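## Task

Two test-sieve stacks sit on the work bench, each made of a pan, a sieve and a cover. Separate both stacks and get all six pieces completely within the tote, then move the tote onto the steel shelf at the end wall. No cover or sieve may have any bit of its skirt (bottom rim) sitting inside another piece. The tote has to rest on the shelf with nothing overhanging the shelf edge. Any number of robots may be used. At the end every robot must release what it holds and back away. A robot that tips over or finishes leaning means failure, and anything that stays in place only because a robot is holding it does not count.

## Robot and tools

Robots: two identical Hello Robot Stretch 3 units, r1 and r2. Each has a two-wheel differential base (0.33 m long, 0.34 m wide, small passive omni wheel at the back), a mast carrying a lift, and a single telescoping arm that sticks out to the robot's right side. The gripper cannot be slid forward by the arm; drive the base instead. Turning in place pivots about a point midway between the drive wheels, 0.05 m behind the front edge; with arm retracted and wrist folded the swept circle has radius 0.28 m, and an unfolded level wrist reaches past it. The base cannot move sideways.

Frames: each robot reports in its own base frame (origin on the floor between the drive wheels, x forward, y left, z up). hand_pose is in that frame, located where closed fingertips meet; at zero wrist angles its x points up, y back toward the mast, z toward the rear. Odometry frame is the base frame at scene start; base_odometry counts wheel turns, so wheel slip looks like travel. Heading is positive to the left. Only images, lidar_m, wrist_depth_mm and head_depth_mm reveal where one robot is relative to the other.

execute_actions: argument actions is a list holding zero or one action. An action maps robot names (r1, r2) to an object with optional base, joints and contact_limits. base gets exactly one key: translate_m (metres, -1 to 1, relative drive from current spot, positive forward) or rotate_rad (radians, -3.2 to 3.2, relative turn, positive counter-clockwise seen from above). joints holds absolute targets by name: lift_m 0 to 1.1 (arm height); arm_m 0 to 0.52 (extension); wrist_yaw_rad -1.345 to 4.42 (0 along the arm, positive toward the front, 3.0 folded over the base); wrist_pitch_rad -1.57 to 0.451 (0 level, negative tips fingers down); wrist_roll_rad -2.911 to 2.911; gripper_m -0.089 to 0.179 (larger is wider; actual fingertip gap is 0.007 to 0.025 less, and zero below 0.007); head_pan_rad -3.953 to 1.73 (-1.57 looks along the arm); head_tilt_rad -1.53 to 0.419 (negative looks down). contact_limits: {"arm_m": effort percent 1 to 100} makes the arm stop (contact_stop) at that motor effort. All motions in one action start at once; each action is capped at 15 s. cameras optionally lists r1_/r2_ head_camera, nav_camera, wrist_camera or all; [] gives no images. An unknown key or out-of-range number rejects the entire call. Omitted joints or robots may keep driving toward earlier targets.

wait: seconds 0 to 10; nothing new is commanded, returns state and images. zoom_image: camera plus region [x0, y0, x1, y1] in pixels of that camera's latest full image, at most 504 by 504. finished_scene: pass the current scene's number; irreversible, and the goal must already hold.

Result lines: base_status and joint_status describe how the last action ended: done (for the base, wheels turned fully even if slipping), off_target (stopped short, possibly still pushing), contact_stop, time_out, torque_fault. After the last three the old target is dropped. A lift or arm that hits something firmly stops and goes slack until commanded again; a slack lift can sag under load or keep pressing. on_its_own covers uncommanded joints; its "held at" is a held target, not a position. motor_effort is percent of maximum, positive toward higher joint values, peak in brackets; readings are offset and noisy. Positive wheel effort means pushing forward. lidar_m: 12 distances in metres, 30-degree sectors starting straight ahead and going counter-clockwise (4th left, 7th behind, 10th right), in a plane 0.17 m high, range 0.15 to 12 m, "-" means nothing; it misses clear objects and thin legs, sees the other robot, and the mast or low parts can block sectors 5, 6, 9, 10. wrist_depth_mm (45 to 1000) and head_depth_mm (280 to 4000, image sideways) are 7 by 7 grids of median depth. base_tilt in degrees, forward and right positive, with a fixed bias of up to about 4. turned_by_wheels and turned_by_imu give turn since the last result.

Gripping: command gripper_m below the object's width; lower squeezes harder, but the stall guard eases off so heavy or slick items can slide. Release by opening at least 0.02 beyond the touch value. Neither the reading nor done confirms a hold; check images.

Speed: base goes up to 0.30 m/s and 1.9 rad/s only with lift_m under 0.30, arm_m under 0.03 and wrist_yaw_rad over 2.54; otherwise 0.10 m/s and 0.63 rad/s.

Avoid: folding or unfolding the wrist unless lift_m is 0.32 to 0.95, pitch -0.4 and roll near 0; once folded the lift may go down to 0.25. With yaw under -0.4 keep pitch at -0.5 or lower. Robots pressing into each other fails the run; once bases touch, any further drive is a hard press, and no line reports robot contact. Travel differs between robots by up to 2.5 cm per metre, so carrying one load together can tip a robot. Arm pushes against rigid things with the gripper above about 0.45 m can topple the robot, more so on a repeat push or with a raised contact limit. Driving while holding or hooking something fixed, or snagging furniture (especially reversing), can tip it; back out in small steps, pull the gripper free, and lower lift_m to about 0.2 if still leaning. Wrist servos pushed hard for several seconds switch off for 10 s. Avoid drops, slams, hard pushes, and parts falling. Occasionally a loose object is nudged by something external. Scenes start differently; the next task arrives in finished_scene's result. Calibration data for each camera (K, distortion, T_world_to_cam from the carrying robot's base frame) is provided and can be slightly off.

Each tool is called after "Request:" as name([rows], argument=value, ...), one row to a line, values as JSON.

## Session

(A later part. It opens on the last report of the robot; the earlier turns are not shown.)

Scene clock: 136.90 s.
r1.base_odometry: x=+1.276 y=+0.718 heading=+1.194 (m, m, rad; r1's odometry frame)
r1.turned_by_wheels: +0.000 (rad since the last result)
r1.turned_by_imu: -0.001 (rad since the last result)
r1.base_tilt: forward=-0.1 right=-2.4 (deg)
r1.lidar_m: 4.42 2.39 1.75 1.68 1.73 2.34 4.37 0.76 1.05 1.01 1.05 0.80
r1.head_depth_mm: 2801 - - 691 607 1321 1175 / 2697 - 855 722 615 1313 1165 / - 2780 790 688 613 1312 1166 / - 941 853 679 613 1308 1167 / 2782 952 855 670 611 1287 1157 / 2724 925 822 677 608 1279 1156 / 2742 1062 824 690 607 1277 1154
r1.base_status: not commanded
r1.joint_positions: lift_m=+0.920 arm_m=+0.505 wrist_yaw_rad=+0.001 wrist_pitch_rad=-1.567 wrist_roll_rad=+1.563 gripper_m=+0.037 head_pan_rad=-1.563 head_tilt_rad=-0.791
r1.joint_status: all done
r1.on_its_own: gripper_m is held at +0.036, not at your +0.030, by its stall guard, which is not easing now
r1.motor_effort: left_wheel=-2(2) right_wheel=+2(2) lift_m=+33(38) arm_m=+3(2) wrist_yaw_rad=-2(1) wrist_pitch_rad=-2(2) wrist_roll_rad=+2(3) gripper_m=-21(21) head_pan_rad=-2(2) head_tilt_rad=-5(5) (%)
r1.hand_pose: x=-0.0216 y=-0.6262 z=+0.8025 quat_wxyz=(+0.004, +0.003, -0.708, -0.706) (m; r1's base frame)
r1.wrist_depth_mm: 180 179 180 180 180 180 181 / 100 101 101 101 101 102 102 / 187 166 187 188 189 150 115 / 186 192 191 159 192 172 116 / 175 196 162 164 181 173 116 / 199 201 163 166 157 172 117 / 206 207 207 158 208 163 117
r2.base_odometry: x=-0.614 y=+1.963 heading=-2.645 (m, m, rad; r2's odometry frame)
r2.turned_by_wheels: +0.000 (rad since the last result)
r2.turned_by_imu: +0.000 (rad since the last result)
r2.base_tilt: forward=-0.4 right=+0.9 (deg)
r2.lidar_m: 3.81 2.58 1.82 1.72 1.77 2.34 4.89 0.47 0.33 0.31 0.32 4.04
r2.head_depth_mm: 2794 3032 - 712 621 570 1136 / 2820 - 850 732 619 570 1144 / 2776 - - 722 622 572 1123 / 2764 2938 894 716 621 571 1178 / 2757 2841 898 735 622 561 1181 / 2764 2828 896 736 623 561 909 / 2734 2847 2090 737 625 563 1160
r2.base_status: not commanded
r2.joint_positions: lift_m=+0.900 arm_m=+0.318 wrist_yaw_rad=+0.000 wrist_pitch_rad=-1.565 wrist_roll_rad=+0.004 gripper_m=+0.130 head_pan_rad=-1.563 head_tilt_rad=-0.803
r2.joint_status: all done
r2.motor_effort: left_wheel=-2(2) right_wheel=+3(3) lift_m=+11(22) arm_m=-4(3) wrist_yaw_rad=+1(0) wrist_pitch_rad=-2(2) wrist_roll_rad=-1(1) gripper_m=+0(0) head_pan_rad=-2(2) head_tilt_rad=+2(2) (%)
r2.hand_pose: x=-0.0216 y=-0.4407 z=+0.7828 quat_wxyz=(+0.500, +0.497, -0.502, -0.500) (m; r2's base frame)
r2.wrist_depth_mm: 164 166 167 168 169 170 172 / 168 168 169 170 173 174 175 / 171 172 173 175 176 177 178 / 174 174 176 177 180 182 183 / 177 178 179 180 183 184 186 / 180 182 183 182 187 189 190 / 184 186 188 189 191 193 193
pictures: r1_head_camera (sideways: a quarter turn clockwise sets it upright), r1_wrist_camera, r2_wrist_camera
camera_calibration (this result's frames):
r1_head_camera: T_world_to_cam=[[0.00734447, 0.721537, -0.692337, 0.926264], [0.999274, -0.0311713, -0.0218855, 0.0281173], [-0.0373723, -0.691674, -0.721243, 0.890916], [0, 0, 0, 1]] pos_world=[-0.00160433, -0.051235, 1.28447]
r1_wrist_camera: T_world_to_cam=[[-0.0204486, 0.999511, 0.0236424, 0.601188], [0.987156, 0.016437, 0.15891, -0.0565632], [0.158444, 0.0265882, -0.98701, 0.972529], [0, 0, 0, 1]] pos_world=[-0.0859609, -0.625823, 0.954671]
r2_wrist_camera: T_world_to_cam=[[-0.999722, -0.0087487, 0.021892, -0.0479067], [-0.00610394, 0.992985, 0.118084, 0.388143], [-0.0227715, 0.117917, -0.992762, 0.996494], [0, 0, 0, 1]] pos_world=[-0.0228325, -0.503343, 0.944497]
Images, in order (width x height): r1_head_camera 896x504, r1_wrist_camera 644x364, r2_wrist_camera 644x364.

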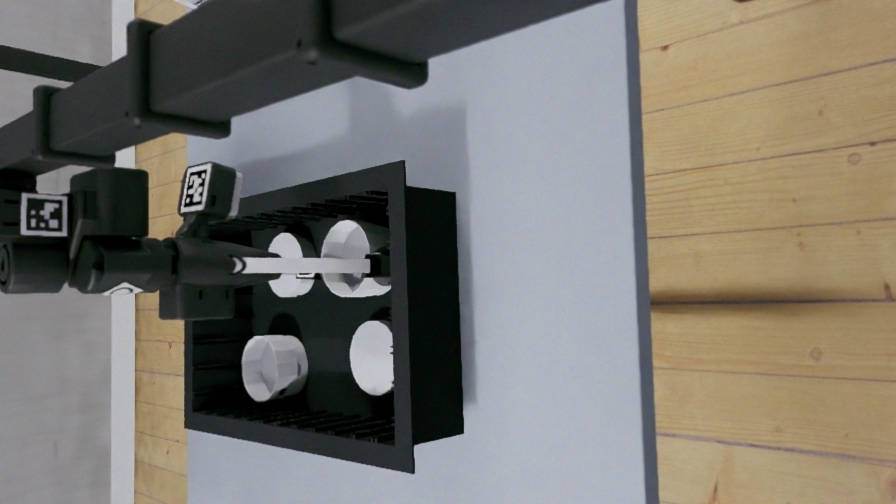

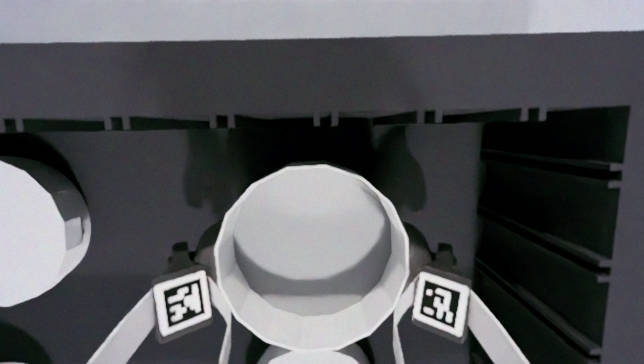

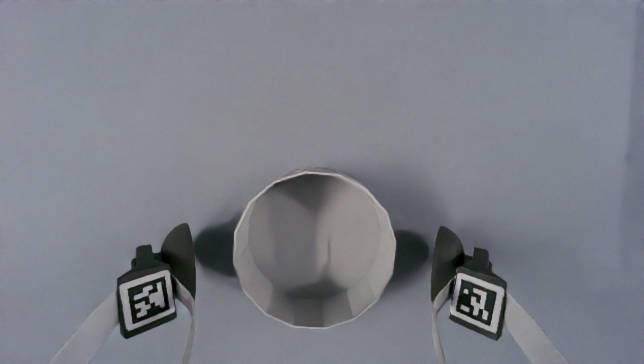

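Request:
execute_actions([
  {"r1":{"joints":{"lift_m":0.907}},"r2":{"joints":{"gripper_m":0.03}}},
], cameras=["r1_wrist_camera"])

Request:
execute_actions([
  {"r1":{"joints":{"gripper_m":0.108}},"r2":{"joints":{"lift_m":1.06}}},
], cameras=[])

Request:
execute_actions([
  {"r1":{"joints":{"lift_m":1.02}},"r2":{"joints":{"wrist_roll_rad":1.57}}},
], cameras=[])

Request:
execute_actions([
  {"r1":{"base":{"translate_m":0.645},"joints":{"arm_m":0.345,"wrist_roll_rad":0,"gripper_m":0.13}},"r2":{"base":{"translate_m":-0.43}}},
], cameras=["r1_wrist_camera","r2_wrist_camera"])

Scene clock: 141.17 s.
r1.base_odometry: x=+1.276 y=+0.718 heading=+1.194 (m, m, rad; r1's odometry frame)
r1.turned_by_wheels: +0.000 (rad since the last result)
r1.turned_by_imu: -0.001 (rad since the last result)
r1.base_tilt: forward=-0.1 right=-2.2 (deg)
r1.lidar_m: 4.43 2.39 1.74 1.67 1.73 2.34 4.38 0.76 1.06 1.02 1.05 0.80
r1.head_depth_mm: 2812 2828 - - 606 1321 1173 / 2700 - 848 711 615 1309 1171 / - 1092 792 687 614 1314 1164 / - - 850 678 612 1309 1162 / 2787 2684 853 672 612 1277 1161 / 2769 926 829 676 608 1282 1154 / 2717 1067 825 690 608 1285 1156
r1.base_status: not commanded
r1.joint_positions: lift_m=+0.907 arm_m=+0.505 wrist_yaw_rad=+0.001 wrist_pitch_rad=-1.567 wrist_roll_rad=+1.563 gripper_m=+0.037 head_pan_rad=-1.563 head_tilt_rad=-0.791
r1.joint_status: all done
r1.on_its_own: gripper_m is held at +0.036, not at your +0.030, by its stall guard, which is not easing now
r1.motor_effort: left_wheel=-1(2) right_wheel=+2(3) lift_m=+33(31) arm_m=+2(2) wrist_yaw_rad=-1(1) wrist_pitch_rad=-2(2) wrist_roll_rad=+2(2) gripper_m=-20(22) head_pan_rad=-2(2) head_tilt_rad=-4(5) (%)
r1.hand_pose: x=-0.0216 y=-0.6262 z=+0.7895 quat_wxyz=(+0.004, +0.003, -0.708, -0.706) (m; r1's base frame)
r1.wrist_depth_mm: 168 167 167 87 87 88 88 / 88 88 88 88 89 89 89 / 174 166 175 175 175 151 111 / 177 179 178 160 180 172 115 / 176 182 162 163 174 173 116 / 186 188 164 167 156 172 117 / 192 192 193 157 194 163 117
r2.base_odometry: x=-0.614 y=+1.963 heading=-2.645 (m, m, rad; r2's odometry frame)
r2.turned_by_wheels: +0.000 (rad since the last result)
r2.turned_by_imu: +0.001 (rad since the last result)
r2.base_tilt: forward=-0.5 right=+0.9 (deg)
r2.lidar_m: 3.83 2.58 1.82 1.73 1.77 2.33 4.90 0.47 0.33 0.31 0.32 4.05
r2.head_depth_mm: 2813 3044 - 713 619 570 1141 / 2814 - 854 731 621 570 1142 / 2788 - - 732 619 571 1122 / 2780 2846 895 715 611 572 1176 / 2764 2819 894 736 621 561 1180 / 2749 2884 898 737 622 561 906 / 2741 2809 2089 736 622 564 1163
r2.base_status: not commanded
r2.joint_positions: lift_m=+0.900 arm_m=+0.318 wrist_yaw_rad=+0.000 wrist_pitch_rad=-1.568 wrist_roll_rad=+0.004 gripper_m=+0.031 head_pan_rad=-1.563 head_tilt_rad=-0.803
r2.joint_status: all done
r2.motor_effort: left_wheel=-2(2) right_wheel=+4(3) lift_m=+11(11) arm_m=-3(4) wrist_yaw_rad=-1(0) wrist_pitch_rad=-1(2) wrist_roll_rad=-2(1) gripper_m=-24(94) head_pan_rad=-2(2) head_tilt_rad=+2(1) (%)
r2.hand_pose: x=-0.0216 y=-0.4398 z=+0.7829 quat_wxyz=(+0.500, +0.498, -0.501, -0.501) (m; r2's base frame)
r2.wrist_depth_mm: 164 165 166 168 169 171 172 / 167 169 169 171 173 174 175 / 170 171 172 174 176 177 179 / 174 176 176 176 179 181 183 / 177 178 178 180 181 185 187 / 181 181 173 181 175 188 190 / 186 186 188 189 192 192 194
pictures: r1_wrist_camera
camera_calibration (this result's frames):
r1_wrist_camera: T_world_to_cam=[[-0.0204484, 0.999511, 0.0236424, 0.601496], [0.987156, 0.0164368, 0.15891, -0.0544983], [0.158444, 0.0265882, -0.98701, 0.959703], [0, 0, 0, 1]] pos_world=[-0.0859609, -0.625823, 0.941676]
Images, in order (width x height): r1_wrist_camera 644x364.

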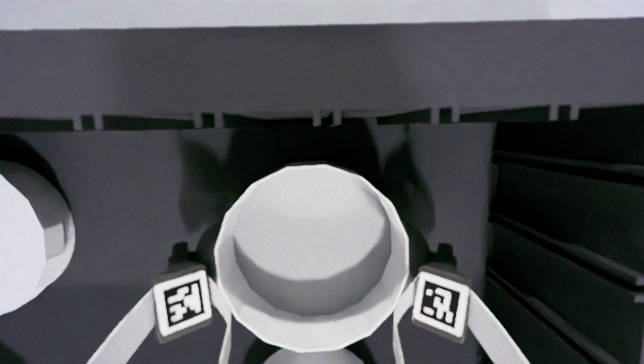

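Scene clock: 143.47 s.
r1.base_odometry: x=+1.276 y=+0.718 heading=+1.194 (m, m, rad; r1's odometry frame)
r1.turned_by_wheels: +0.000 (rad since the last result)
r1.turned_by_imu: -0.001 (rad since the last result)
r1.base_tilt: forward=+0.0 right=-2.2 (deg)
r1.lidar_m: 4.42 2.39 1.74 1.67 1.73 2.34 4.39 0.76 1.06 1.01 1.05 0.80
r1.head_depth_mm: 2833 2859 - - 606 1317 1168 / 2729 - 844 712 617 1317 1168 / - 1090 790 687 614 1310 1164 / - - 849 679 612 1315 1167 / 2754 2684 852 671 610 1284 1169 / 2729 926 828 677 609 1284 1161 / 2778 1065 825 690 606 1277 1159
r1.base_status: not commanded
r1.joint_positions: lift_m=+0.907 arm_m=+0.505 wrist_yaw_rad=+0.001 wrist_pitch_rad=-1.567 wrist_roll_rad=+1.563 gripper_m=+0.108 head_pan_rad=-1.563 head_tilt_rad=-0.791
r1.joint_status: all done
r1.motor_effort: left_wheel=-2(1) right_wheel=+2(2) lift_m=+33(33) arm_m=+2(2) wrist_yaw_rad=-2(2) wrist_pitch_rad=-2(2) wrist_roll_rad=+2(2) gripper_m=+0(81) head_pan_rad=-2(2) head_tilt_rad=-6(6) (%)
r1.hand_pose: x=-0.0216 y=-0.6263 z=+0.7895 quat_wxyz=(+0.004, +0.003, -0.708, -0.706) (m; r1's base frame)
r1.wrist_depth_mm: 168 167 168 87 88 88 88 / 88 88 88 89 89 89 89 / 175 166 175 175 177 150 110 / 177 179 178 162 180 172 116 / 178 184 165 166 182 172 117 / 187 187 168 168 165 156 117 / 192 194 193 166 194 178 117
r2.base_odometry: x=-0.614 y=+1.963 heading=-2.645 (m, m, rad; r2's odometry frame)
r2.turned_by_wheels: +0.000 (rad since the last result)
r2.turned_by_imu: +0.000 (rad since the last result)
r2.base_tilt: forward=-0.4 right=+1.0 (deg)
r2.lidar_m: 3.82 2.58 1.82 1.72 1.77 2.33 4.90 0.47 0.33 0.31 0.32 4.02
r2.head_depth_mm: 2813 2820 894 731 619 569 1134 / 2880 2683 890 731 619 571 1142 / - 2697 895 733 621 571 1120 / 2763 - 895 734 624 572 1173 / 2774 2889 894 717 622 562 1180 / 2780 2852 895 722 623 563 907 / 2756 2844 2098 735 624 563 1162
r2.base_status: not commanded
r2.joint_positions: lift_m=+1.060 arm_m=+0.318 wrist_yaw_rad=+0.000 wrist_pitch_rad=-1.568 wrist_roll_rad=+0.004 gripper_m=+0.036 head_pan_rad=-1.563 head_tilt_rad=-0.803
r2.joint_status: all done
r2.on_its_own: gripper_m is held at +0.036, not at your +0.030, by its stall guard, which is not easing now
r2.motor_effort: left_wheel=-2(5) right_wheel=+3(8) lift_m=+27(28) arm_m=-3(4) wrist_yaw_rad=+0(1) wrist_pitch_rad=-1(1) wrist_roll_rad=-1(2) gripper_m=-1(22) head_pan_rad=-2(2) head_tilt_rad=+1(2) (%)
r2.hand_pose: x=-0.0216 y=-0.4398 z=+0.9419 quat_wxyz=(+0.500, +0.498, -0.501, -0.501) (m; r2's base frame)
r2.wrist_depth_mm: 313 316 316 320 320 327 330 / - 318 293 325 326 332 333 / - 326 326 329 334 338 337 / - 331 335 339 339 346 344 / - 337 345 344 347 350 356 / - 347 347 352 359 360 365 / - 355 - 358 - - -
pictures: none
No camera images: the call's "cameras" was empty. Leave "cameras" out to get every camera's image.

Scene clock: 145.33 s.
r1.base_odometry: x=+1.276 y=+0.718 heading=+1.194 (m, m, rad; r1's odometry frame)
r1.turned_by_wheels: +0.000 (rad since the last result)
r1.turned_by_imu: +0.000 (rad since the last result)
r1.base_tilt: forward=-0.3 right=-2.1 (deg)
r1.lidar_m: 4.41 2.39 1.75 1.68 1.73 2.34 4.37 0.77 1.06 1.01 1.05 0.80
r1.head_depth_mm: 2885 1100 873 724 618 1319 1174 / 2758 1094 872 721 616 1311 1174 / 2710 1088 792 687 614 1307 1162 / - 935 782 679 612 1307 1160 / 2762 951 854 671 611 1284 1164 / 2765 926 826 673 609 1280 1155 / 2755 1064 827 692 605 1284 1160
r1.base_status: not commanded
r1.joint_positions: lift_m=+1.020 arm_m=+0.505 wrist_yaw_rad=+0.001 wrist_pitch_rad=-1.567 wrist_roll_rad=+1.563 gripper_m=+0.108 head_pan_rad=-1.563 head_tilt_rad=-0.791
r1.joint_status: all done
r1.motor_effort: left_wheel=-2(1) right_wheel=+2(2) lift_m=+43(46) arm_m=+2(2) wrist_yaw_rad=-2(1) wrist_pitch_rad=-2(2) wrist_roll_rad=+2(2) gripper_m=+0(1) head_pan_rad=-2(3) head_tilt_rad=-5(6) (%)
r1.hand_pose: x=-0.0216 y=-0.6263 z=+0.9022 quat_wxyz=(+0.004, +0.003, -0.708, -0.706) (m; r1's base frame)
r1.wrist_depth_mm: 272 274 273 275 273 275 276 / 276 277 278 277 279 282 285 / 220 213 284 286 261 217 289 / 288 269 291 274 288 218 296 / 294 295 298 281 300 300 305 / 305 303 306 286 311 312 311 / 291 314 314 292 315 315 321
r2.base_odometry: x=-0.614 y=+1.963 heading=-2.645 (m, m, rad; r2's odometry frame)
r2.turned_by_wheels: +0.000 (rad since the last result)
r2.turned_by_imu: +0.000 (rad since the last result)
r2.base_tilt: forward=-0.4 right=+1.1 (deg)
r2.lidar_m: 3.81 2.58 1.82 1.72 1.77 2.34 4.89 0.47 0.33 0.31 0.32 4.04
r2.head_depth_mm: 2794 2804 889 730 621 571 1137 / 2805 1058 892 733 621 571 1139 / - 2699 895 731 621 572 1122 / - 1063 894 723 620 572 1180 / 2765 2774 895 723 622 560 1177 / 2738 2854 898 725 622 561 905 / 2716 2864 2068 735 622 562 1164
r2.base_status: not commanded
r2.joint_positions: lift_m=+1.060 arm_m=+0.318 wrist_yaw_rad=+0.000 wrist_pitch_rad=-1.568 wrist_roll_rad=+1.566 gripper_m=+0.036 head_pan_rad=-1.563 head_tilt_rad=-0.803
r2.joint_status: all done
r2.on_its_own: gripper_m is held at +0.036, not at your +0.030, by its stall guard, which is not easing now
r2.motor_effort: left_wheel=-2(2) right_wheel=+3(3) lift_m=+27(27) arm_m=-4(4) wrist_yaw_rad=+0(0) wrist_pitch_rad=-1(1) wrist_roll_rad=+2(2) gripper_m=+0(0) head_pan_rad=-3(2) head_tilt_rad=+2(2) (%)
r2.hand_pose: x=-0.0215 y=-0.4396 z=+0.9419 quat_wxyz=(+0.002, +0.002, -0.708, -0.706) (m; r2's base frame)
r2.wrist_depth_mm: 314 316 316 318 319 - - / 321 319 322 324 325 - - / 326 328 329 325 333 - - / 335 333 335 338 341 - - / 338 341 345 344 349 - - / 344 345 346 356 349 - - / 355 355 363 361 366 - -
pictures: none
No camera images: the call's "cameras" was empty. Leave "cameras" out to get every camera's image.

Scene clock: 152.73 s.
r1.base_odometry: x=+1.513 y=+1.317 heading=+1.194 (m, m, rad; r1's odometry frame)
r1.turned_by_wheels: +0.000 (rad since the last result)
r1.turned_by_imu: -0.005 (rad since the last result)
r1.base_tilt: forward=-0.1 right=-2.1 (deg)
r1.lidar_m: 3.77 2.45 1.74 1.68 1.74 2.36 5.02 1.37 1.05 0.36 0.36 3.96
r1.head_depth_mm: 2900 1098 877 725 618 1297 1173 / 2883 1094 872 721 617 1291 1170 / 2929 1089 893 718 614 1291 1165 / - - 851 716 612 1287 1166 / 2764 1077 860 712 609 1260 1125 / 2753 2506 879 709 607 723 1147 / 2744 2588 2057 1722 1450 1269 1153
r1.base_status: done
r1.joint_positions: lift_m=+1.020 arm_m=+0.345 wrist_yaw_rad=+0.001 wrist_pitch_rad=-1.567 wrist_roll_rad=+0.007 gripper_m=+0.130 head_pan_rad=-1.563 head_tilt_rad=-0.791
r1.joint_status: all done
r1.motor_effort: left_wheel=+0(3) right_wheel=+2(6) lift_m=+43(43) arm_m=-2(5) wrist_yaw_rad=-2(1) wrist_pitch_rad=-2(2) wrist_roll_rad=-3(5) gripper_m=+1(77) head_pan_rad=-2(2) head_tilt_rad=-6(5) (%)
r1.hand_pose: x=-0.0217 y=-0.4670 z=+0.9022 quat_wxyz=(+0.499, +0.498, -0.502, -0.501) (m; r1's base frame)
r1.wrist_depth_mm: 936 272 273 276 279 278 281 / - 278 282 282 283 286 285 / - 286 286 289 291 291 294 / - 293 295 293 296 300 300 / - - 301 296 302 305 304 / - - 309 309 309 311 318 / - 317 317 316 318 - 320
r2.base_odometry: x=-0.236 y=+2.168 heading=-2.645 (m, m, rad; r2's odometry frame)
r2.turned_by_wheels: +0.000 (rad since the last result)
r2.turned_by_imu: +0.000 (rad since the last result)
r2.base_tilt: forward=-0.6 right=+1.0 (deg)
r2.lidar_m: 4.24 2.54 1.79 1.70 1.74 2.30 4.46 0.51 0.35 0.34 0.34 0.45
r2.head_depth_mm: 2872 2841 889 679 619 1282 1144 / 2845 907 838 678 621 1280 1137 / - 2705 860 675 621 1257 1121 / - 908 862 677 623 1264 1137 / 2791 2833 864 700 623 1256 1141 / 2786 2844 893 736 622 573 1123 / 2735 2855 895 734 624 573 1189
r2.base_status: done
r2.joint_positions: lift_m=+1.060 arm_m=+0.318 wrist_yaw_rad=+0.000 wrist_pitch_rad=-1.568 wrist_roll_rad=+1.566 gripper_m=+0.036 head_pan_rad=-1.563 head_tilt_rad=-0.803
r2.joint_status: not commanded
r2.on_its_own: gripper_m is held at +0.036, not at your +0.030, by its stall guard, which is not easing now
r2.motor_effort: left_wheel=-2(6) right_wheel=+4(4) lift_m=+27(27) arm_m=-4(4) wrist_yaw_rad=+0(0) wrist_pitch_rad=+0(1) wrist_roll_rad=+1(2) gripper_m=-1(0) head_pan_rad=-2(2) head_tilt_rad=+2(3) (%)
r2.hand_pose: x=-0.0215 y=-0.4396 z=+0.9419 quat_wxyz=(+0.002, +0.002, -0.708, -0.706) (m; r2's base frame)
r2.wrist_depth_mm: 291 283 272 316 319 - - / 314 302 302 324 324 - - / 324 324 325 332 332 - - / 328 329 331 339 338 - - / 338 331 338 347 348 - - / 267 263 265 351 356 - - / 356 356 361 360 370 - -
pictures: r1_wrist_camera, r2_wrist_camera
camera_calibration (this result's frames):
r1_wrist_camera: T_world_to_cam=[[-0.999621, -0.00496887, 0.0270944, -0.0537111], [-0.000656795, 0.987616, 0.156888, 0.359069], [-0.0275384, 0.156811, -0.987245, 1.12369], [0, 0, 0, 1]] pos_world=[-0.0225103, -0.531096, 1.05448]
r2_wrist_camera: T_world_to_cam=[[-0.0183388, 0.999649, 0.0191198, 0.415707], [0.992317, 0.0158574, 0.122704, -0.0441759], [0.122357, 0.0212232, -0.992259, 1.11452], [0, 0, 0, 1]] pos_world=[-0.0849098, -0.438514, 1.10337]
Images, in order (width x height): r1_wrist_camera 644x364, r2_wrist_camera 644x364.

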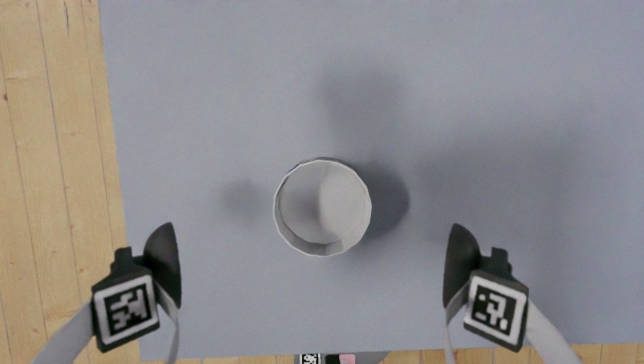

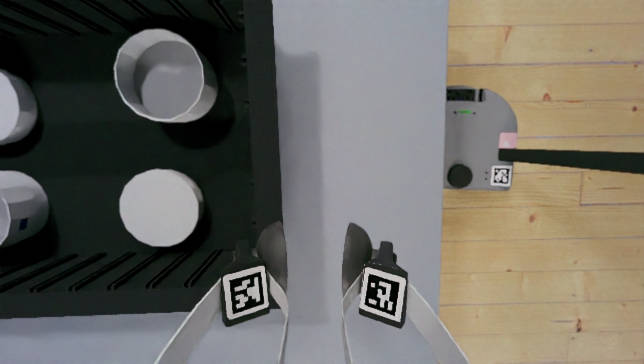

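Request:
execute_actions([
  {"r1":{"base":{"translate_m":-0.004},"joints":{"lift_m":0.9}},"r2":{"base":{"translate_m":0.43},"joints":{"wrist_roll_rad":0,"gripper_m":0.13,"lift_m":1.0}}},
], cameras=["r1_wrist_camera","r2_wrist_camera"])

Request:
execute_actions([
  {"r1":{"joints":{"gripper_m":0.03}}},
], cameras=["r1_wrist_camera"])

Scene clock: 159.43 s.
r1.base_odometry: x=+1.512 y=+1.314 heading=+1.194 (m, m, rad; r1's odometry frame)
r1.turned_by_wheels: +0.000 (rad since the last result)
r1.turned_by_imu: -0.002 (rad since the last result)
r1.base_tilt: forward=-0.2 right=-2.3 (deg)
r1.lidar_m: 3.77 2.45 1.75 1.69 1.74 2.34 5.03 1.36 1.04 0.36 0.36 3.94
r1.head_depth_mm: 2798 2789 - - 605 1298 1168 / 2765 - 854 719 615 1294 1167 / 2744 - 839 737 614 1285 1166 / 2709 - - 702 613 1283 1164 / 2729 1077 853 713 611 1287 1123 / 2763 2482 858 710 609 721 1141 / 2728 2591 2047 1719 1422 1276 1156
r1.base_status: done
r1.joint_positions: lift_m=+0.900 arm_m=+0.345 wrist_yaw_rad=+0.001 wrist_pitch_rad=-1.567 wrist_roll_rad=+0.007 gripper_m=+0.130 head_pan_rad=-1.563 head_tilt_rad=-0.791
r1.joint_status: all done
r1.motor_effort: left_wheel=-1(8) right_wheel=+2(2) lift_m=+31(41) arm_m=-2(2) wrist_yaw_rad=-2(2) wrist_pitch_rad=-2(2) wrist_roll_rad=-2(2) gripper_m=-1(1) head_pan_rad=-2(2) head_tilt_rad=-6(5) (%)
r1.hand_pose: x=-0.0217 y=-0.4670 z=+0.7826 quat_wxyz=(+0.499, +0.498, -0.502, -0.501) (m; r1's base frame)
r1.wrist_depth_mm: 162 162 163 164 166 166 166 / 166 166 167 168 169 170 170 / 170 169 170 171 173 174 174 / 173 174 174 174 177 178 178 / 177 177 178 177 181 181 183 / 181 - 182 181 183 186 187 / 185 189 188 172 189 193 192
r2.base_odometry: x=-0.614 y=+1.963 heading=-2.645 (m, m, rad; r2's odometry frame)
r2.turned_by_wheels: +0.000 (rad since the last result)
r2.turned_by_imu: +0.002 (rad since the last result)
r2.base_tilt: forward=-0.6 right=+0.9 (deg)
r2.lidar_m: 3.82 2.58 1.82 1.72 1.77 2.33 4.89 0.47 0.33 0.31 0.32 4.04
r2.head_depth_mm: 2990 2809 893 732 620 571 1136 / - 2707 890 732 620 570 1138 / - 2733 852 733 622 572 1122 / 2768 2973 842 731 622 572 1179 / 2781 2834 898 717 622 561 1182 / 2760 2846 897 725 621 561 911 / 2734 2846 2101 738 623 562 1163
r2.base_status: done
r2.joint_positions: lift_m=+1.000 arm_m=+0.318 wrist_yaw_rad=+0.000 wrist_pitch_rad=-1.568 wrist_roll_rad=+0.004 gripper_m=+0.130 head_pan_rad=-1.563 head_tilt_rad=-0.803
r2.joint_status: all done
r2.motor_effort: left_wheel=-2(2) right_wheel=+3(8) lift_m=+11(22) arm_m=-4(3) wrist_yaw_rad=+0(0) wrist_pitch_rad=-1(1) wrist_roll_rad=-2(1) gripper_m=+1(81) head_pan_rad=-2(2) head_tilt_rad=+2(2) (%)
r2.hand_pose: x=-0.0216 y=-0.4398 z=+0.8829 quat_wxyz=(+0.500, +0.498, -0.501, -0.501) (m; r2's base frame)
r2.wrist_depth_mm: 258 227 260 262 266 267 272 / 264 263 264 268 271 270 275 / 266 269 272 272 276 275 279 / 272 276 277 278 280 282 288 / 277 277 281 285 287 289 293 / 285 286 288 290 291 296 299 / 292 292 295 295 297 302 305
pictures: r1_wrist_camera, r2_wrist_camera
camera_calibration (this result's frames):
r1_wrist_camera: T_world_to_cam=[[-0.999621, -0.00496889, 0.0270944, -0.0504698], [-0.000656812, 0.987616, 0.156888, 0.377834], [-0.0275384, 0.156811, -0.987245, 1.00559], [0, 0, 0, 1]] pos_world=[-0.0225103, -0.531092, 0.93485]
r2_wrist_camera: T_world_to_cam=[[-0.999722, -0.00885903, 0.0218609, -0.0501114], [-0.00613652, 0.99256, 0.121601, 0.37212], [-0.0227755, 0.121433, -0.992338, 1.09691], [0, 0, 0, 1]] pos_world=[-0.0228312, -0.502997, 1.04435]
Images, in order (width x height): r1_wrist_camera 644x364, r2_wrist_camera 644x364.

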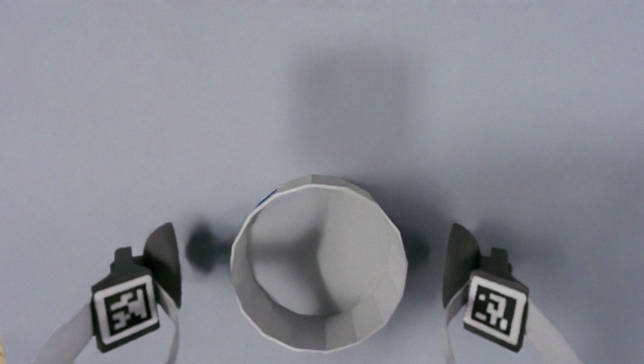

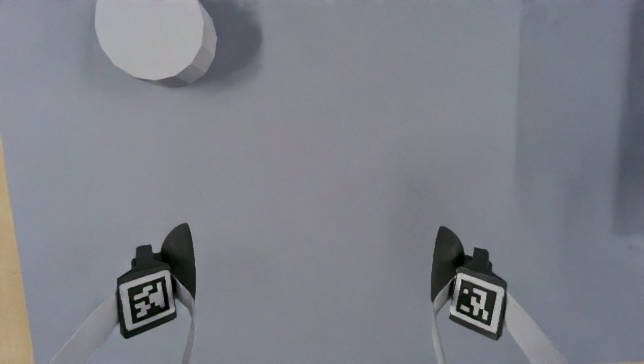

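Scene clock: 160.93 s.
r1.base_odometry: x=+1.512 y=+1.314 heading=+1.194 (m, m, rad; r1's odometry frame)
r1.turned_by_wheels: +0.000 (rad since the last result)
r1.turned_by_imu: +0.000 (rad since the last result)
r1.base_tilt: forward=-0.2 right=-2.2 (deg)
r1.lidar_m: 3.79 2.44 1.74 1.69 1.74 2.35 5.04 1.37 1.04 0.36 0.36 3.95
r1.head_depth_mm: 2836 2785 - - 605 1292 1170 / 2781 - 860 721 616 1293 1170 / 2758 - 841 721 616 1288 1171 / 2726 - - 716 614 1282 1165 / 2741 1079 854 714 610 1281 1126 / 2743 2529 857 710 607 719 1136 / 2718 2592 2089 1731 1430 1277 1156
r1.base_status: not commanded
r1.joint_positions: lift_m=+0.900 arm_m=+0.345 wrist_yaw_rad=+0.001 wrist_pitch_rad=-1.567 wrist_roll_rad=+0.007 gripper_m=+0.031 head_pan_rad=-1.563 head_tilt_rad=-0.791
r1.joint_status: all done
r1.motor_effort: left_wheel=-2(1) right_wheel=+2(2) lift_m=+31(31) arm_m=-2(2) wrist_yaw_rad=-2(2) wrist_pitch_rad=-2(2) wrist_roll_rad=-2(2) gripper_m=-22(100) head_pan_rad=-3(2) head_tilt_rad=-5(5) (%)
r1.hand_pose: x=-0.0217 y=-0.4670 z=+0.7826 quat_wxyz=(+0.499, +0.498, -0.502, -0.501) (m; r1's base frame)
r1.wrist_depth_mm: 163 163 164 165 165 166 167 / 165 166 167 168 169 170 170 / 169 170 171 172 173 174 174 / 173 173 174 175 176 178 179 / 177 177 177 179 179 181 182 / 181 182 177 183 171 184 188 / 186 187 188 173 191 191 191
r2.base_odometry: x=-0.614 y=+1.963 heading=-2.645 (m, m, rad; r2's odometry frame)
r2.turned_by_wheels: +0.000 (rad since the last result)
r2.turned_by_imu: +0.000 (rad since the last result)
r2.base_tilt: forward=-0.6 right=+1.0 (deg)
r2.lidar_m: 3.83 2.58 1.82 1.72 1.76 2.34 4.90 0.47 0.33 0.31 0.32 4.06
r2.head_depth_mm: 2946 2788 889 731 619 571 1138 / - 2718 890 732 621 569 1141 / - 2724 852 735 621 572 1125 / 2793 2967 839 733 621 570 1171 / 2754 2845 895 714 622 561 1177 / 2783 2829 897 727 621 562 904 / 2712 2865 2104 737 622 562 1163
r2.base_status: not commanded
r2.joint_positions: lift_m=+1.000 arm_m=+0.318 wrist_yaw_rad=+0.000 wrist_pitch_rad=-1.568 wrist_roll_rad=+0.004 gripper_m=+0.130 head_pan_rad=-1.563 head_tilt_rad=-0.803
r2.joint_status: not commanded
r2.motor_effort: left_wheel=-2(2) right_wheel=+3(3) lift_m=+11(11) arm_m=-4(5) wrist_yaw_rad=-1(0) wrist_pitch_rad=+0(0) wrist_roll_rad=-2(2) gripper_m=+1(1) head_pan_rad=-2(3) head_tilt_rad=+1(2) (%)
r2.hand_pose: x=-0.0216 y=-0.4398 z=+0.8829 quat_wxyz=(+0.500, +0.498, -0.501, -0.501) (m; r2's base frame)
r2.wrist_depth_mm: 258 228 258 264 266 264 271 / 261 262 265 269 269 273 274 / 268 269 272 271 275 279 283 / 271 276 277 277 281 283 286 / 276 278 281 287 285 291 291 / 287 281 288 291 294 298 298 / 289 293 294 298 297 304 305
pictures: r1_wrist_camera
camera_calibration (this result's frames):
r1_wrist_camera: T_world_to_cam=[[-0.999621, -0.00496834, 0.0270944, -0.0504696], [-0.000656267, 0.987616, 0.156888, 0.377834], [-0.0275383, 0.156811, -0.987245, 1.00559], [0, 0, 0, 1]] pos_world=[-0.0225103, -0.531092, 0.93485]
Images, in order (width x height): r1_wrist_camera 644x364.

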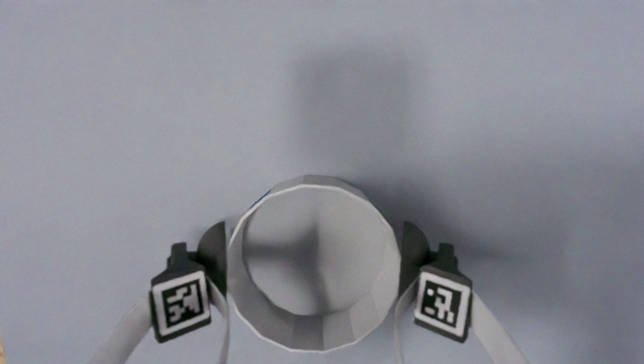

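Request:
execute_actions([
  {"r1":{"joints":{"gripper_m":0.1}},"r2":{"base":{"translate_m":0.122},"joints":{"arm_m":0.46}}},
], cameras=[])

Request:
execute_actions([
  {"r1":{"joints":{"lift_m":0.89,"arm_m":0.341}},"r2":{"joints":{"lift_m":0.93}}},
], cameras=["r1_wrist_camera","r2_wrist_camera"])

Scene clock: 164.43 s.
r1.base_odometry: x=+1.512 y=+1.314 heading=+1.194 (m, m, rad; r1's odometry frame)
r1.turned_by_wheels: +0.000 (rad since the last result)
r1.turned_by_imu: -0.001 (rad since the last result)
r1.base_tilt: forward=-0.2 right=-2.1 (deg)
r1.lidar_m: 3.78 2.44 1.74 1.69 1.74 2.35 5.03 1.37 1.05 0.36 0.36 3.96
r1.head_depth_mm: 2867 2764 - - 605 1301 1169 / 2794 - 859 719 617 1291 1166 / 2732 - 842 727 616 1288 1167 / 2701 - - 715 612 1293 1164 / 2752 1078 856 713 610 1285 1127 / 2744 2495 857 710 610 720 1142 / 2747 2603 2083 1736 1415 1280 1157
r1.base_status: not commanded
r1.joint_positions: lift_m=+0.900 arm_m=+0.345 wrist_yaw_rad=+0.001 wrist_pitch_rad=-1.568 wrist_roll_rad=+0.006 gripper_m=+0.100 head_pan_rad=-1.563 head_tilt_rad=-0.791
r1.joint_status: all done
r1.motor_effort: left_wheel=-1(1) right_wheel=+2(2) lift_m=+32(32) arm_m=-2(2) wrist_yaw_rad=-2(2) wrist_pitch_rad=-2(2) wrist_roll_rad=-2(2) gripper_m=-1(84) head_pan_rad=-3(3) head_tilt_rad=-6(5) (%)
r1.hand_pose: x=-0.0217 y=-0.4669 z=+0.7826 quat_wxyz=(+0.500, +0.498, -0.501, -0.501) (m; r1's base frame)
r1.wrist_depth_mm: 162 162 164 165 164 166 167 / 165 167 167 167 169 170 171 / 169 170 169 172 173 173 174 / 173 173 175 174 177 177 177 / 177 178 177 178 180 181 183 / 181 182 179 182 176 186 188 / 184 188 188 172 190 192 191
r2.base_odometry: x=-0.722 y=+1.905 heading=-2.645 (m, m, rad; r2's odometry frame)
r2.turned_by_wheels: +0.000 (rad since the last result)
r2.turned_by_imu: +0.001 (rad since the last result)
r2.base_tilt: forward=-0.5 right=+1.1 (deg)
r2.lidar_m: 3.71 2.58 1.82 1.73 1.77 2.34 5.01 0.46 0.32 0.30 0.30 3.92
r2.head_depth_mm: - 2805 891 730 620 570 1133 / 2905 2824 890 730 620 569 1118 / 2896 2768 895 733 623 560 1175 / 2775 1061 894 714 622 561 1172 / 2742 2844 893 737 622 560 1124 / 2730 2816 2241 1779 1483 1262 1180 / 2735 2837 2208 1807 1529 1335 1173
r2.base_status: done
r2.joint_positions: lift_m=+1.000 arm_m=+0.460 wrist_yaw_rad=+0.000 wrist_pitch_rad=-1.568 wrist_roll_rad=+0.004 gripper_m=+0.130 head_pan_rad=-1.563 head_tilt_rad=-0.803
r2.joint_status: all done
r2.motor_effort: left_wheel=-2(3) right_wheel=+3(8) lift_m=+12(12) arm_m=+5(6) wrist_yaw_rad=-1(0) wrist_pitch_rad=-1(1) wrist_roll_rad=-1(2) gripper_m=+0(0) head_pan_rad=-2(3) head_tilt_rad=+1(2) (%)
r2.hand_pose: x=-0.0216 y=-0.5812 z=+0.8829 quat_wxyz=(+0.500, +0.498, -0.501, -0.501) (m; r2's base frame)
r2.wrist_depth_mm: 984 259 261 263 266 268 269 / 974 268 267 268 269 271 275 / - 270 269 273 275 279 281 / - - 275 249 282 282 285 / - - 282 252 285 289 293 / - - 288 292 292 294 298 / - - 292 295 300 301 304
pictures: none
No camera images: the call's "cameras" was empty. Leave "cameras" out to get every camera's image.

Scene clock: 165.90 s.
r1.base_odometry: x=+1.512 y=+1.314 heading=+1.194 (m, m, rad; r1's odometry frame)
r1.turned_by_wheels: +0.000 (rad since the last result)
r1.turned_by_imu: +0.000 (rad since the last result)
r1.base_tilt: forward=-0.3 right=-2.2 (deg)
r1.lidar_m: 3.78 2.45 1.75 1.69 1.74 2.36 5.01 1.36 1.05 0.36 0.36 3.95
r1.head_depth_mm: 2798 2782 - - 594 1292 1174 / 2738 - 870 721 617 1288 1170 / 2716 - 845 735 615 1291 1167 / 2741 - - 687 612 1282 1162 / 2790 1072 859 715 609 1282 1123 / 2758 2523 855 711 607 722 1133 / 2737 2573 2077 1730 1425 1271 1149
r1.base_status: not commanded
r1.joint_positions: lift_m=+0.897 arm_m=+0.341 wrist_yaw_rad=+0.001 wrist_pitch_rad=-1.561 wrist_roll_rad=+0.006 gripper_m=+0.100 head_pan_rad=-1.563 head_tilt_rad=-0.791
r1.joint_status: lift_m contact_stop (moved -0.003 of -0.010); the others done
r1.on_its_own: lift_m is slack since a contact_stop, until your next command for it (your +0.890 is given up)
r1.motor_effort: left_wheel=-1(1) right_wheel=+1(3) lift_m=+37(40) arm_m=-3(2) wrist_yaw_rad=-2(2) wrist_pitch_rad=-6(5) wrist_roll_rad=-2(2) gripper_m=+0(3) head_pan_rad=-1(2) head_tilt_rad=-5(5) (%)
r1.hand_pose: x=-0.0217 y=-0.4646 z=+0.7794 quat_wxyz=(+0.501, +0.497, -0.503, -0.499) (m; r1's base frame)
r1.wrist_depth_mm: 160 161 162 163 163 164 165 / 165 164 166 166 167 168 168 / 167 168 169 169 170 171 171 / 171 171 172 173 174 175 176 / 175 175 174 175 178 179 180 / 178 179 177 180 169 184 184 / 183 184 185 169 187 187 189
r2.base_odometry: x=-0.722 y=+1.905 heading=-2.645 (m, m, rad; r2's odometry frame)
r2.turned_by_wheels: +0.000 (rad since the last result)
r2.turned_by_imu: +0.000 (rad since the last result)
r2.base_tilt: forward=-0.5 right=+1.0 (deg)
r2.lidar_m: 3.71 2.59 1.82 1.73 1.78 2.34 5.00 0.46 0.32 0.30 0.30 3.92
r2.head_depth_mm: 2767 - 852 730 619 571 1137 / - 2739 891 731 619 571 1117 / - 2700 893 726 620 560 1178 / 2738 2923 866 715 622 561 1177 / 2746 2826 894 736 622 562 1123 / 2736 2831 2240 1771 1476 1257 1184 / 2751 2866 2199 1818 1533 1329 1179
r2.base_status: not commanded
r2.joint_positions: lift_m=+0.930 arm_m=+0.460 wrist_yaw_rad=+0.000 wrist_pitch_rad=-1.568 wrist_roll_rad=+0.004 gripper_m=+0.130 head_pan_rad=-1.563 head_tilt_rad=-0.803
r2.joint_status: all done
r2.motor_effort: left_wheel=-2(2) right_wheel=+3(3) lift_m=+11(12) arm_m=+4(5) wrist_yaw_rad=+0(0) wrist_pitch_rad=-1(1) wrist_roll_rad=-2(1) gripper_m=+0(0) head_pan_rad=-2(2) head_tilt_rad=+2(2) (%)
r2.hand_pose: x=-0.0216 y=-0.5812 z=+0.8129 quat_wxyz=(+0.500, +0.498, -0.501, -0.501) (m; r2's base frame)
r2.wrist_depth_mm: 900 193 194 195 198 198 199 / 894 196 196 200 202 203 206 / 925 200 202 204 205 207 209 / 947 204 205 177 209 211 212 / 968 207 209 179 214 215 218 / - 211 215 183 219 221 221 / - 217 219 221 222 227 227
pictures: r1_wrist_camera, r2_wrist_camera
camera_calibration (this result's frames):
r1_wrist_camera: T_world_to_cam=[[-0.999609, -0.00677401, 0.0271308, -0.0512355], [-0.00259294, 0.988489, 0.151271, 0.380654], [-0.0278432, 0.151142, -0.98812, 1.00009], [0, 0, 0, 1]] pos_world=[-0.0223829, -0.527774, 0.932012]
r2_wrist_camera: T_world_to_cam=[[-0.999719, -0.00918722, 0.0218617, -0.050024], [-0.00646227, 0.992558, 0.121601, 0.520989], [-0.0228161, 0.121426, -0.992338, 1.04462], [0, 0, 0, 1]] pos_world=[-0.0228089, -0.644415, 0.974359]
Images, in order (width x height): r1_wrist_camera 644x364, r2_wrist_camera 644x364.

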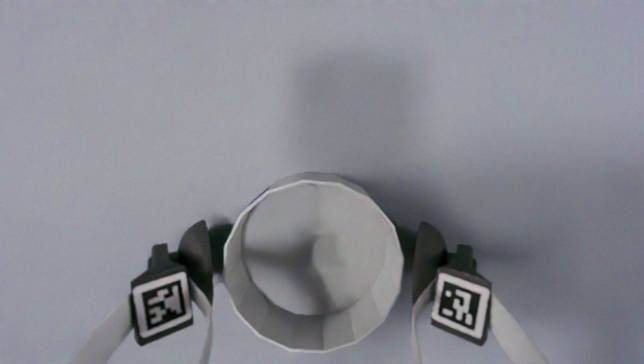

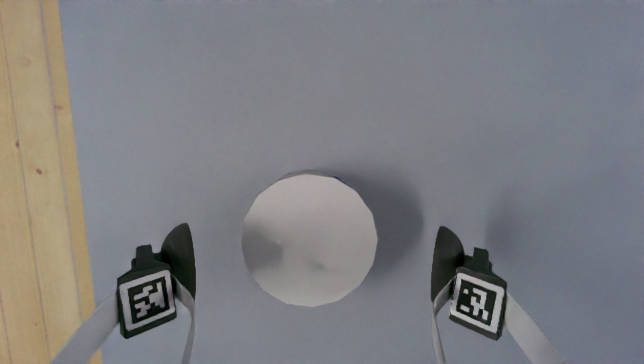

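Request:
execute_actions([
  {"r1":{"joints":{"lift_m":0.899,"arm_m":0.336}},"r2":{"joints":{"lift_m":0.9,"arm_m":0.457}}},
], cameras=["r2_wrist_camera"])

Request:
execute_actions([
  {"r1":{"joints":{"gripper_m":0.05}},"r2":{"joints":{"gripper_m":0.05}}},
], cameras=[])

Request:
execute_actions([
  {"r1":{"joints":{"lift_m":1.06}},"r2":{"joints":{"lift_m":1.06}}},
], cameras=["r1_wrist_camera","r2_wrist_camera"])

Scene clock: 168.93 s.
r1.base_odometry: x=+1.512 y=+1.314 heading=+1.194 (m, m, rad; r1's odometry frame)
r1.turned_by_wheels: +0.000 (rad since the last result)
r1.turned_by_imu: -0.001 (rad since the last result)
r1.base_tilt: forward=-0.2 right=-2.2 (deg)
r1.lidar_m: 3.75 2.44 1.73 1.69 1.74 2.35 5.00 1.37 1.05 0.36 0.36 3.95
r1.head_depth_mm: 2793 2773 - - 596 1298 1164 / 2754 - 846 719 617 1296 1168 / 2749 - 842 736 615 1278 1171 / 2755 - - 685 611 1289 1171 / 2773 1076 863 716 609 1278 1126 / 2748 2515 855 711 608 721 1135 / 2738 2625 2069 1732 1425 1274 1153
r1.base_status: not commanded
r1.joint_positions: lift_m=+0.899 arm_m=+0.336 wrist_yaw_rad=+0.001 wrist_pitch_rad=-1.563 wrist_roll_rad=+0.006 gripper_m=+0.100 head_pan_rad=-1.563 head_tilt_rad=-0.791
r1.joint_status: all done
r1.motor_effort: left_wheel=-1(2) right_wheel=+3(2) lift_m=+43(47) arm_m=-2(3) wrist_yaw_rad=-1(2) wrist_pitch_rad=-4(7) wrist_roll_rad=-2(2) gripper_m=+0(1) head_pan_rad=-3(2) head_tilt_rad=-5(5) (%)
r1.hand_pose: x=-0.0217 y=-0.4590 z=+0.7811 quat_wxyz=(+0.501, +0.497, -0.503, -0.500) (m; r1's base frame)
r1.wrist_depth_mm: 161 161 163 163 164 165 166 / 165 165 166 167 168 168 169 / 167 168 170 171 170 173 174 / 171 173 173 173 175 176 178 / 175 175 176 177 178 181 180 / 179 180 178 179 174 185 186 / 183 187 185 187 189 188 191
r2.base_odometry: x=-0.722 y=+1.905 heading=-2.645 (m, m, rad; r2's odometry frame)
r2.turned_by_wheels: +0.000 (rad since the last result)
r2.turned_by_imu: +0.001 (rad since the last result)
r2.base_tilt: forward=-0.5 right=+1.0 (deg)
r2.lidar_m: 3.71 2.59 1.82 1.73 1.78 2.34 5.01 0.46 0.32 0.30 0.31 3.91
r2.head_depth_mm: 2849 3079 - 713 608 572 1140 / 2744 - 867 727 618 570 1122 / 2713 - 878 720 622 560 1176 / 2753 2806 867 716 621 562 1179 / 2781 2806 895 733 620 560 1121 / 2731 2873 2197 1774 1479 1273 1178 / 2717 2838 2201 1817 1536 1336 1187
r2.base_status: not commanded
r2.joint_positions: lift_m=+0.900 arm_m=+0.457 wrist_yaw_rad=+0.000 wrist_pitch_rad=-1.568 wrist_roll_rad=+0.004 gripper_m=+0.130 head_pan_rad=-1.563 head_tilt_rad=-0.803
r2.joint_status: all done
r2.motor_effort: left_wheel=-2(2) right_wheel=+3(3) lift_m=+11(11) arm_m=-4(4) wrist_yaw_rad=+0(0) wrist_pitch_rad=-1(1) wrist_roll_rad=-1(2) gripper_m=-1(0) head_pan_rad=-3(2) head_tilt_rad=+2(2) (%)
r2.hand_pose: x=-0.0216 y=-0.5788 z=+0.7829 quat_wxyz=(+0.500, +0.498, -0.501, -0.501) (m; r2's base frame)
r2.wrist_depth_mm: 163 164 166 167 169 170 171 / 167 167 169 170 171 174 174 / 172 171 173 173 175 177 179 / 175 174 176 147 179 180 182 / 938 178 148 147 182 185 186 / 953 180 152 152 186 187 190 / 965 186 188 190 190 192 195
pictures: r2_wrist_camera
camera_calibration (this result's frames):
r2_wrist_camera: T_world_to_cam=[[-0.999719, -0.00918687, 0.0218617, -0.0493459], [-0.00646192, 0.992558, 0.121601, 0.522248], [-0.0228161, 0.121426, -0.992338, 1.01456], [0, 0, 0, 1]] pos_world=[-0.022809, -0.642009, 0.944363]
Images, in order (width x height): r2_wrist_camera 644x364.

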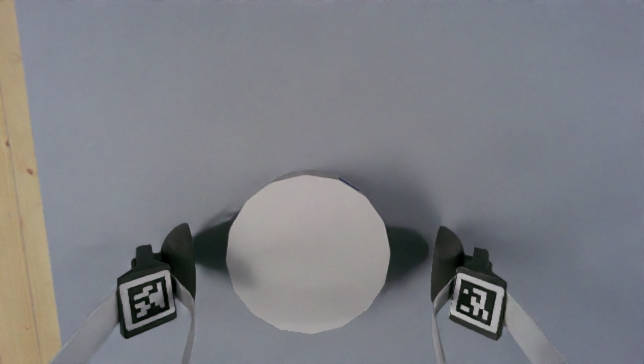

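Scene clock: 170.23 s.
r1.base_odometry: x=+1.512 y=+1.314 heading=+1.194 (m, m, rad; r1's odometry frame)
r1.turned_by_wheels: +0.000 (rad since the last result)
r1.turned_by_imu: +0.000 (rad since the last result)
r1.base_tilt: forward=-0.2 right=-2.2 (deg)
r1.lidar_m: 3.76 2.45 1.75 1.69 1.74 2.35 5.01 1.37 1.05 0.36 0.36 3.96
r1.head_depth_mm: 2791 2758 - - 594 1296 1166 / 2766 - 845 719 615 1290 1165 / 2736 - 841 730 614 1295 1168 / 2747 - - 688 614 1282 1169 / 2764 1072 857 710 610 1273 1126 / 2740 2529 858 710 608 720 1141 / 2727 2586 2053 1732 1432 1274 1157
r1.base_status: not commanded
r1.joint_positions: lift_m=+0.899 arm_m=+0.336 wrist_yaw_rad=+0.001 wrist_pitch_rad=-1.565 wrist_roll_rad=+0.006 gripper_m=+0.051 head_pan_rad=-1.563 head_tilt_rad=-0.791
r1.joint_status: all done
r1.motor_effort: left_wheel=-1(2) right_wheel=+3(2) lift_m=+42(43) arm_m=-2(2) wrist_yaw_rad=-2(2) wrist_pitch_rad=-3(4) wrist_roll_rad=-2(2) gripper_m=-16(88) head_pan_rad=-3(2) head_tilt_rad=-5(4) (%)
r1.hand_pose: x=-0.0217 y=-0.4585 z=+0.7812 quat_wxyz=(+0.500, +0.498, -0.502, -0.500) (m; r1's base frame)
r1.wrist_depth_mm: 162 161 162 163 164 164 166 / 166 165 166 168 168 169 169 / 168 169 171 171 172 172 172 / 171 172 173 173 175 176 177 / 175 176 175 176 178 180 181 / 180 180 172 180 166 185 186 / 184 186 186 186 190 190 190
r2.base_odometry: x=-0.722 y=+1.905 heading=-2.645 (m, m, rad; r2's odometry frame)
r2.turned_by_wheels: +0.000 (rad since the last result)
r2.turned_by_imu: +0.000 (rad since the last result)
r2.base_tilt: forward=-0.5 right=+1.1 (deg)
r2.lidar_m: 3.70 2.59 1.82 1.73 1.77 2.34 5.01 0.46 0.32 0.30 0.30 3.90
r2.head_depth_mm: 2856 3026 - 713 607 572 1138 / 2751 - 866 733 620 572 1120 / 2701 - 880 715 620 560 1171 / 2734 2824 867 716 625 559 1175 / 2749 2845 896 734 622 562 1122 / 2718 2857 2230 1780 1467 1267 1189 / 2751 2855 2183 1819 1548 1333 1172
r2.base_status: not commanded
r2.joint_positions: lift_m=+0.900 arm_m=+0.457 wrist_yaw_rad=+0.000 wrist_pitch_rad=-1.570 wrist_roll_rad=+0.004 gripper_m=+0.051 head_pan_rad=-1.563 head_tilt_rad=-0.803
r2.joint_status: all done
r2.motor_effort: left_wheel=-1(2) right_wheel=+2(3) lift_m=+11(11) arm_m=-5(4) wrist_yaw_rad=+1(0) wrist_pitch_rad=+0(1) wrist_roll_rad=-2(2) gripper_m=-15(88) head_pan_rad=-3(3) head_tilt_rad=+2(2) (%)
r2.hand_pose: x=-0.0216 y=-0.5783 z=+0.7829 quat_wxyz=(+0.499, +0.499, -0.501, -0.501) (m; r2's base frame)
r2.wrist_depth_mm: 166 165 166 169 168 170 173 / 169 169 169 171 173 174 176 / 172 171 173 174 177 177 178 / 175 175 176 148 180 181 183 / 959 179 149 150 182 187 187 / 974 183 152 153 171 187 189 / - 188 188 189 191 193 195
pictures: none
No camera images: the call's "cameras" was empty. Leave "cameras" out to get every camera's image.

Scene clock: 172.53 s.
r1.base_odometry: x=+1.512 y=+1.314 heading=+1.194 (m, m, rad; r1's odometry frame)
r1.turned_by_wheels: +0.000 (rad since the last result)
r1.turned_by_imu: -0.001 (rad since the last result)
r1.base_tilt: forward=-0.2 right=-2.2 (deg)
r1.lidar_m: 3.79 2.44 1.74 1.69 1.74 2.35 5.03 1.36 1.05 0.36 0.36 3.95
r1.head_depth_mm: 2845 1103 876 724 619 1292 1175 / 2781 1091 871 720 616 1297 1171 / 2810 1085 868 719 613 1286 1163 / - - 861 717 611 1293 1162 / 2786 1037 886 716 611 1282 1129 / 2703 2536 855 711 608 718 1146 / 2743 2601 2079 1739 1414 1277 1155
r1.base_status: not commanded
r1.joint_positions: lift_m=+1.060 arm_m=+0.336 wrist_yaw_rad=+0.001 wrist_pitch_rad=-1.565 wrist_roll_rad=+0.006 gripper_m=+0.050 head_pan_rad=-1.563 head_tilt_rad=-0.791
r1.joint_status: all done
r1.motor_effort: left_wheel=-2(5) right_wheel=+2(4) lift_m=+43(46) arm_m=-2(2) wrist_yaw_rad=-1(2) wrist_pitch_rad=-3(3) wrist_roll_rad=-2(2) gripper_m=+0(15) head_pan_rad=-2(2) head_tilt_rad=-5(5) (%)
r1.hand_pose: x=-0.0217 y=-0.4585 z=+0.9422 quat_wxyz=(+0.500, +0.498, -0.502, -0.500) (m; r1's base frame)
r1.wrist_depth_mm: - 312 312 313 314 315 319 / - 322 319 319 320 326 325 / - 329 328 325 327 331 329 / - - 333 337 337 341 341 / - - 339 340 341 347 349 / - - 346 349 355 355 355 / - - - 358 - - -
r2.base_odometry: x=-0.722 y=+1.905 heading=-2.645 (m, m, rad; r2's odometry frame)
r2.turned_by_wheels: +0.000 (rad since the last result)
r2.turned_by_imu: +0.000 (rad since the last result)
r2.base_tilt: forward=-0.5 right=+1.0 (deg)
r2.lidar_m: 3.70 2.59 1.82 1.73 1.77 2.34 4.99 0.46 0.32 0.30 0.30 3.88
r2.head_depth_mm: 2815 2820 886 729 621 571 1137 / 2849 2801 892 732 621 572 1122 / 2797 2851 879 732 621 560 1180 / - 2763 892 719 621 561 1182 / 2779 2820 894 731 622 563 1121 / 2740 2855 2214 1785 1475 1265 1183 / 2734 2833 2203 1810 1542 1332 1190
r2.base_status: not commanded
r2.joint_positions: lift_m=+1.060 arm_m=+0.457 wrist_yaw_rad=+0.000 wrist_pitch_rad=-1.570 wrist_roll_rad=+0.004 gripper_m=+0.050 head_pan_rad=-1.563 head_tilt_rad=-0.803
r2.joint_status: all done
r2.motor_effort: left_wheel=-2(2) right_wheel=+3(3) lift_m=+27(27) arm_m=-4(3) wrist_yaw_rad=+0(0) wrist_pitch_rad=+0(0) wrist_roll_rad=-2(1) gripper_m=+0(17) head_pan_rad=-2(2) head_tilt_rad=+2(2) (%)
r2.hand_pose: x=-0.0216 y=-0.5783 z=+0.9420 quat_wxyz=(+0.499, +0.499, -0.501, -0.501) (m; r2's base frame)
r2.wrist_depth_mm: - - 319 317 321 323 327 / - - 322 322 327 336 332 / - - 330 332 331 337 338 / - - 338 309 342 346 349 / - - 338 343 348 353 352 / - - - 353 356 358 364 / - - 357 362 367 367 369
pictures: r1_wrist_camera, r2_wrist_camera
camera_calibration (this result's frames):
r1_wrist_camera: T_world_to_cam=[[-0.999609, -0.00687283, 0.0271108, -0.0556387], [-0.0025901, 0.987919, 0.154946, 0.346333], [-0.0278482, 0.154816, -0.987551, 1.16117], [0, 0, 0, 1]] pos_world=[-0.0223835, -0.522299, 1.09456]
r2_wrist_camera: T_world_to_cam=[[-0.999718, -0.00927093, 0.0218417, -0.0528492], [-0.00649835, 0.992292, 0.123752, 0.500148], [-0.0228206, 0.123575, -0.992073, 1.1734], [0, 0, 0, 1]] pos_world=[-0.0228066, -0.641786, 1.10336]
Images, in order (width x height): r1_wrist_camera 644x364, r2_wrist_camera 644x364.

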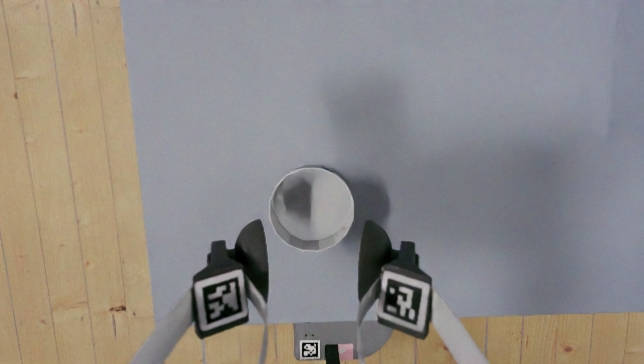

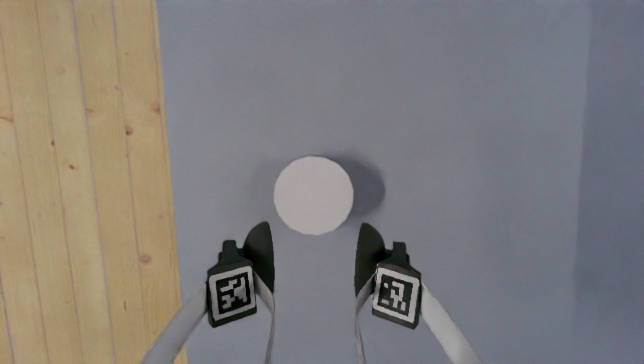

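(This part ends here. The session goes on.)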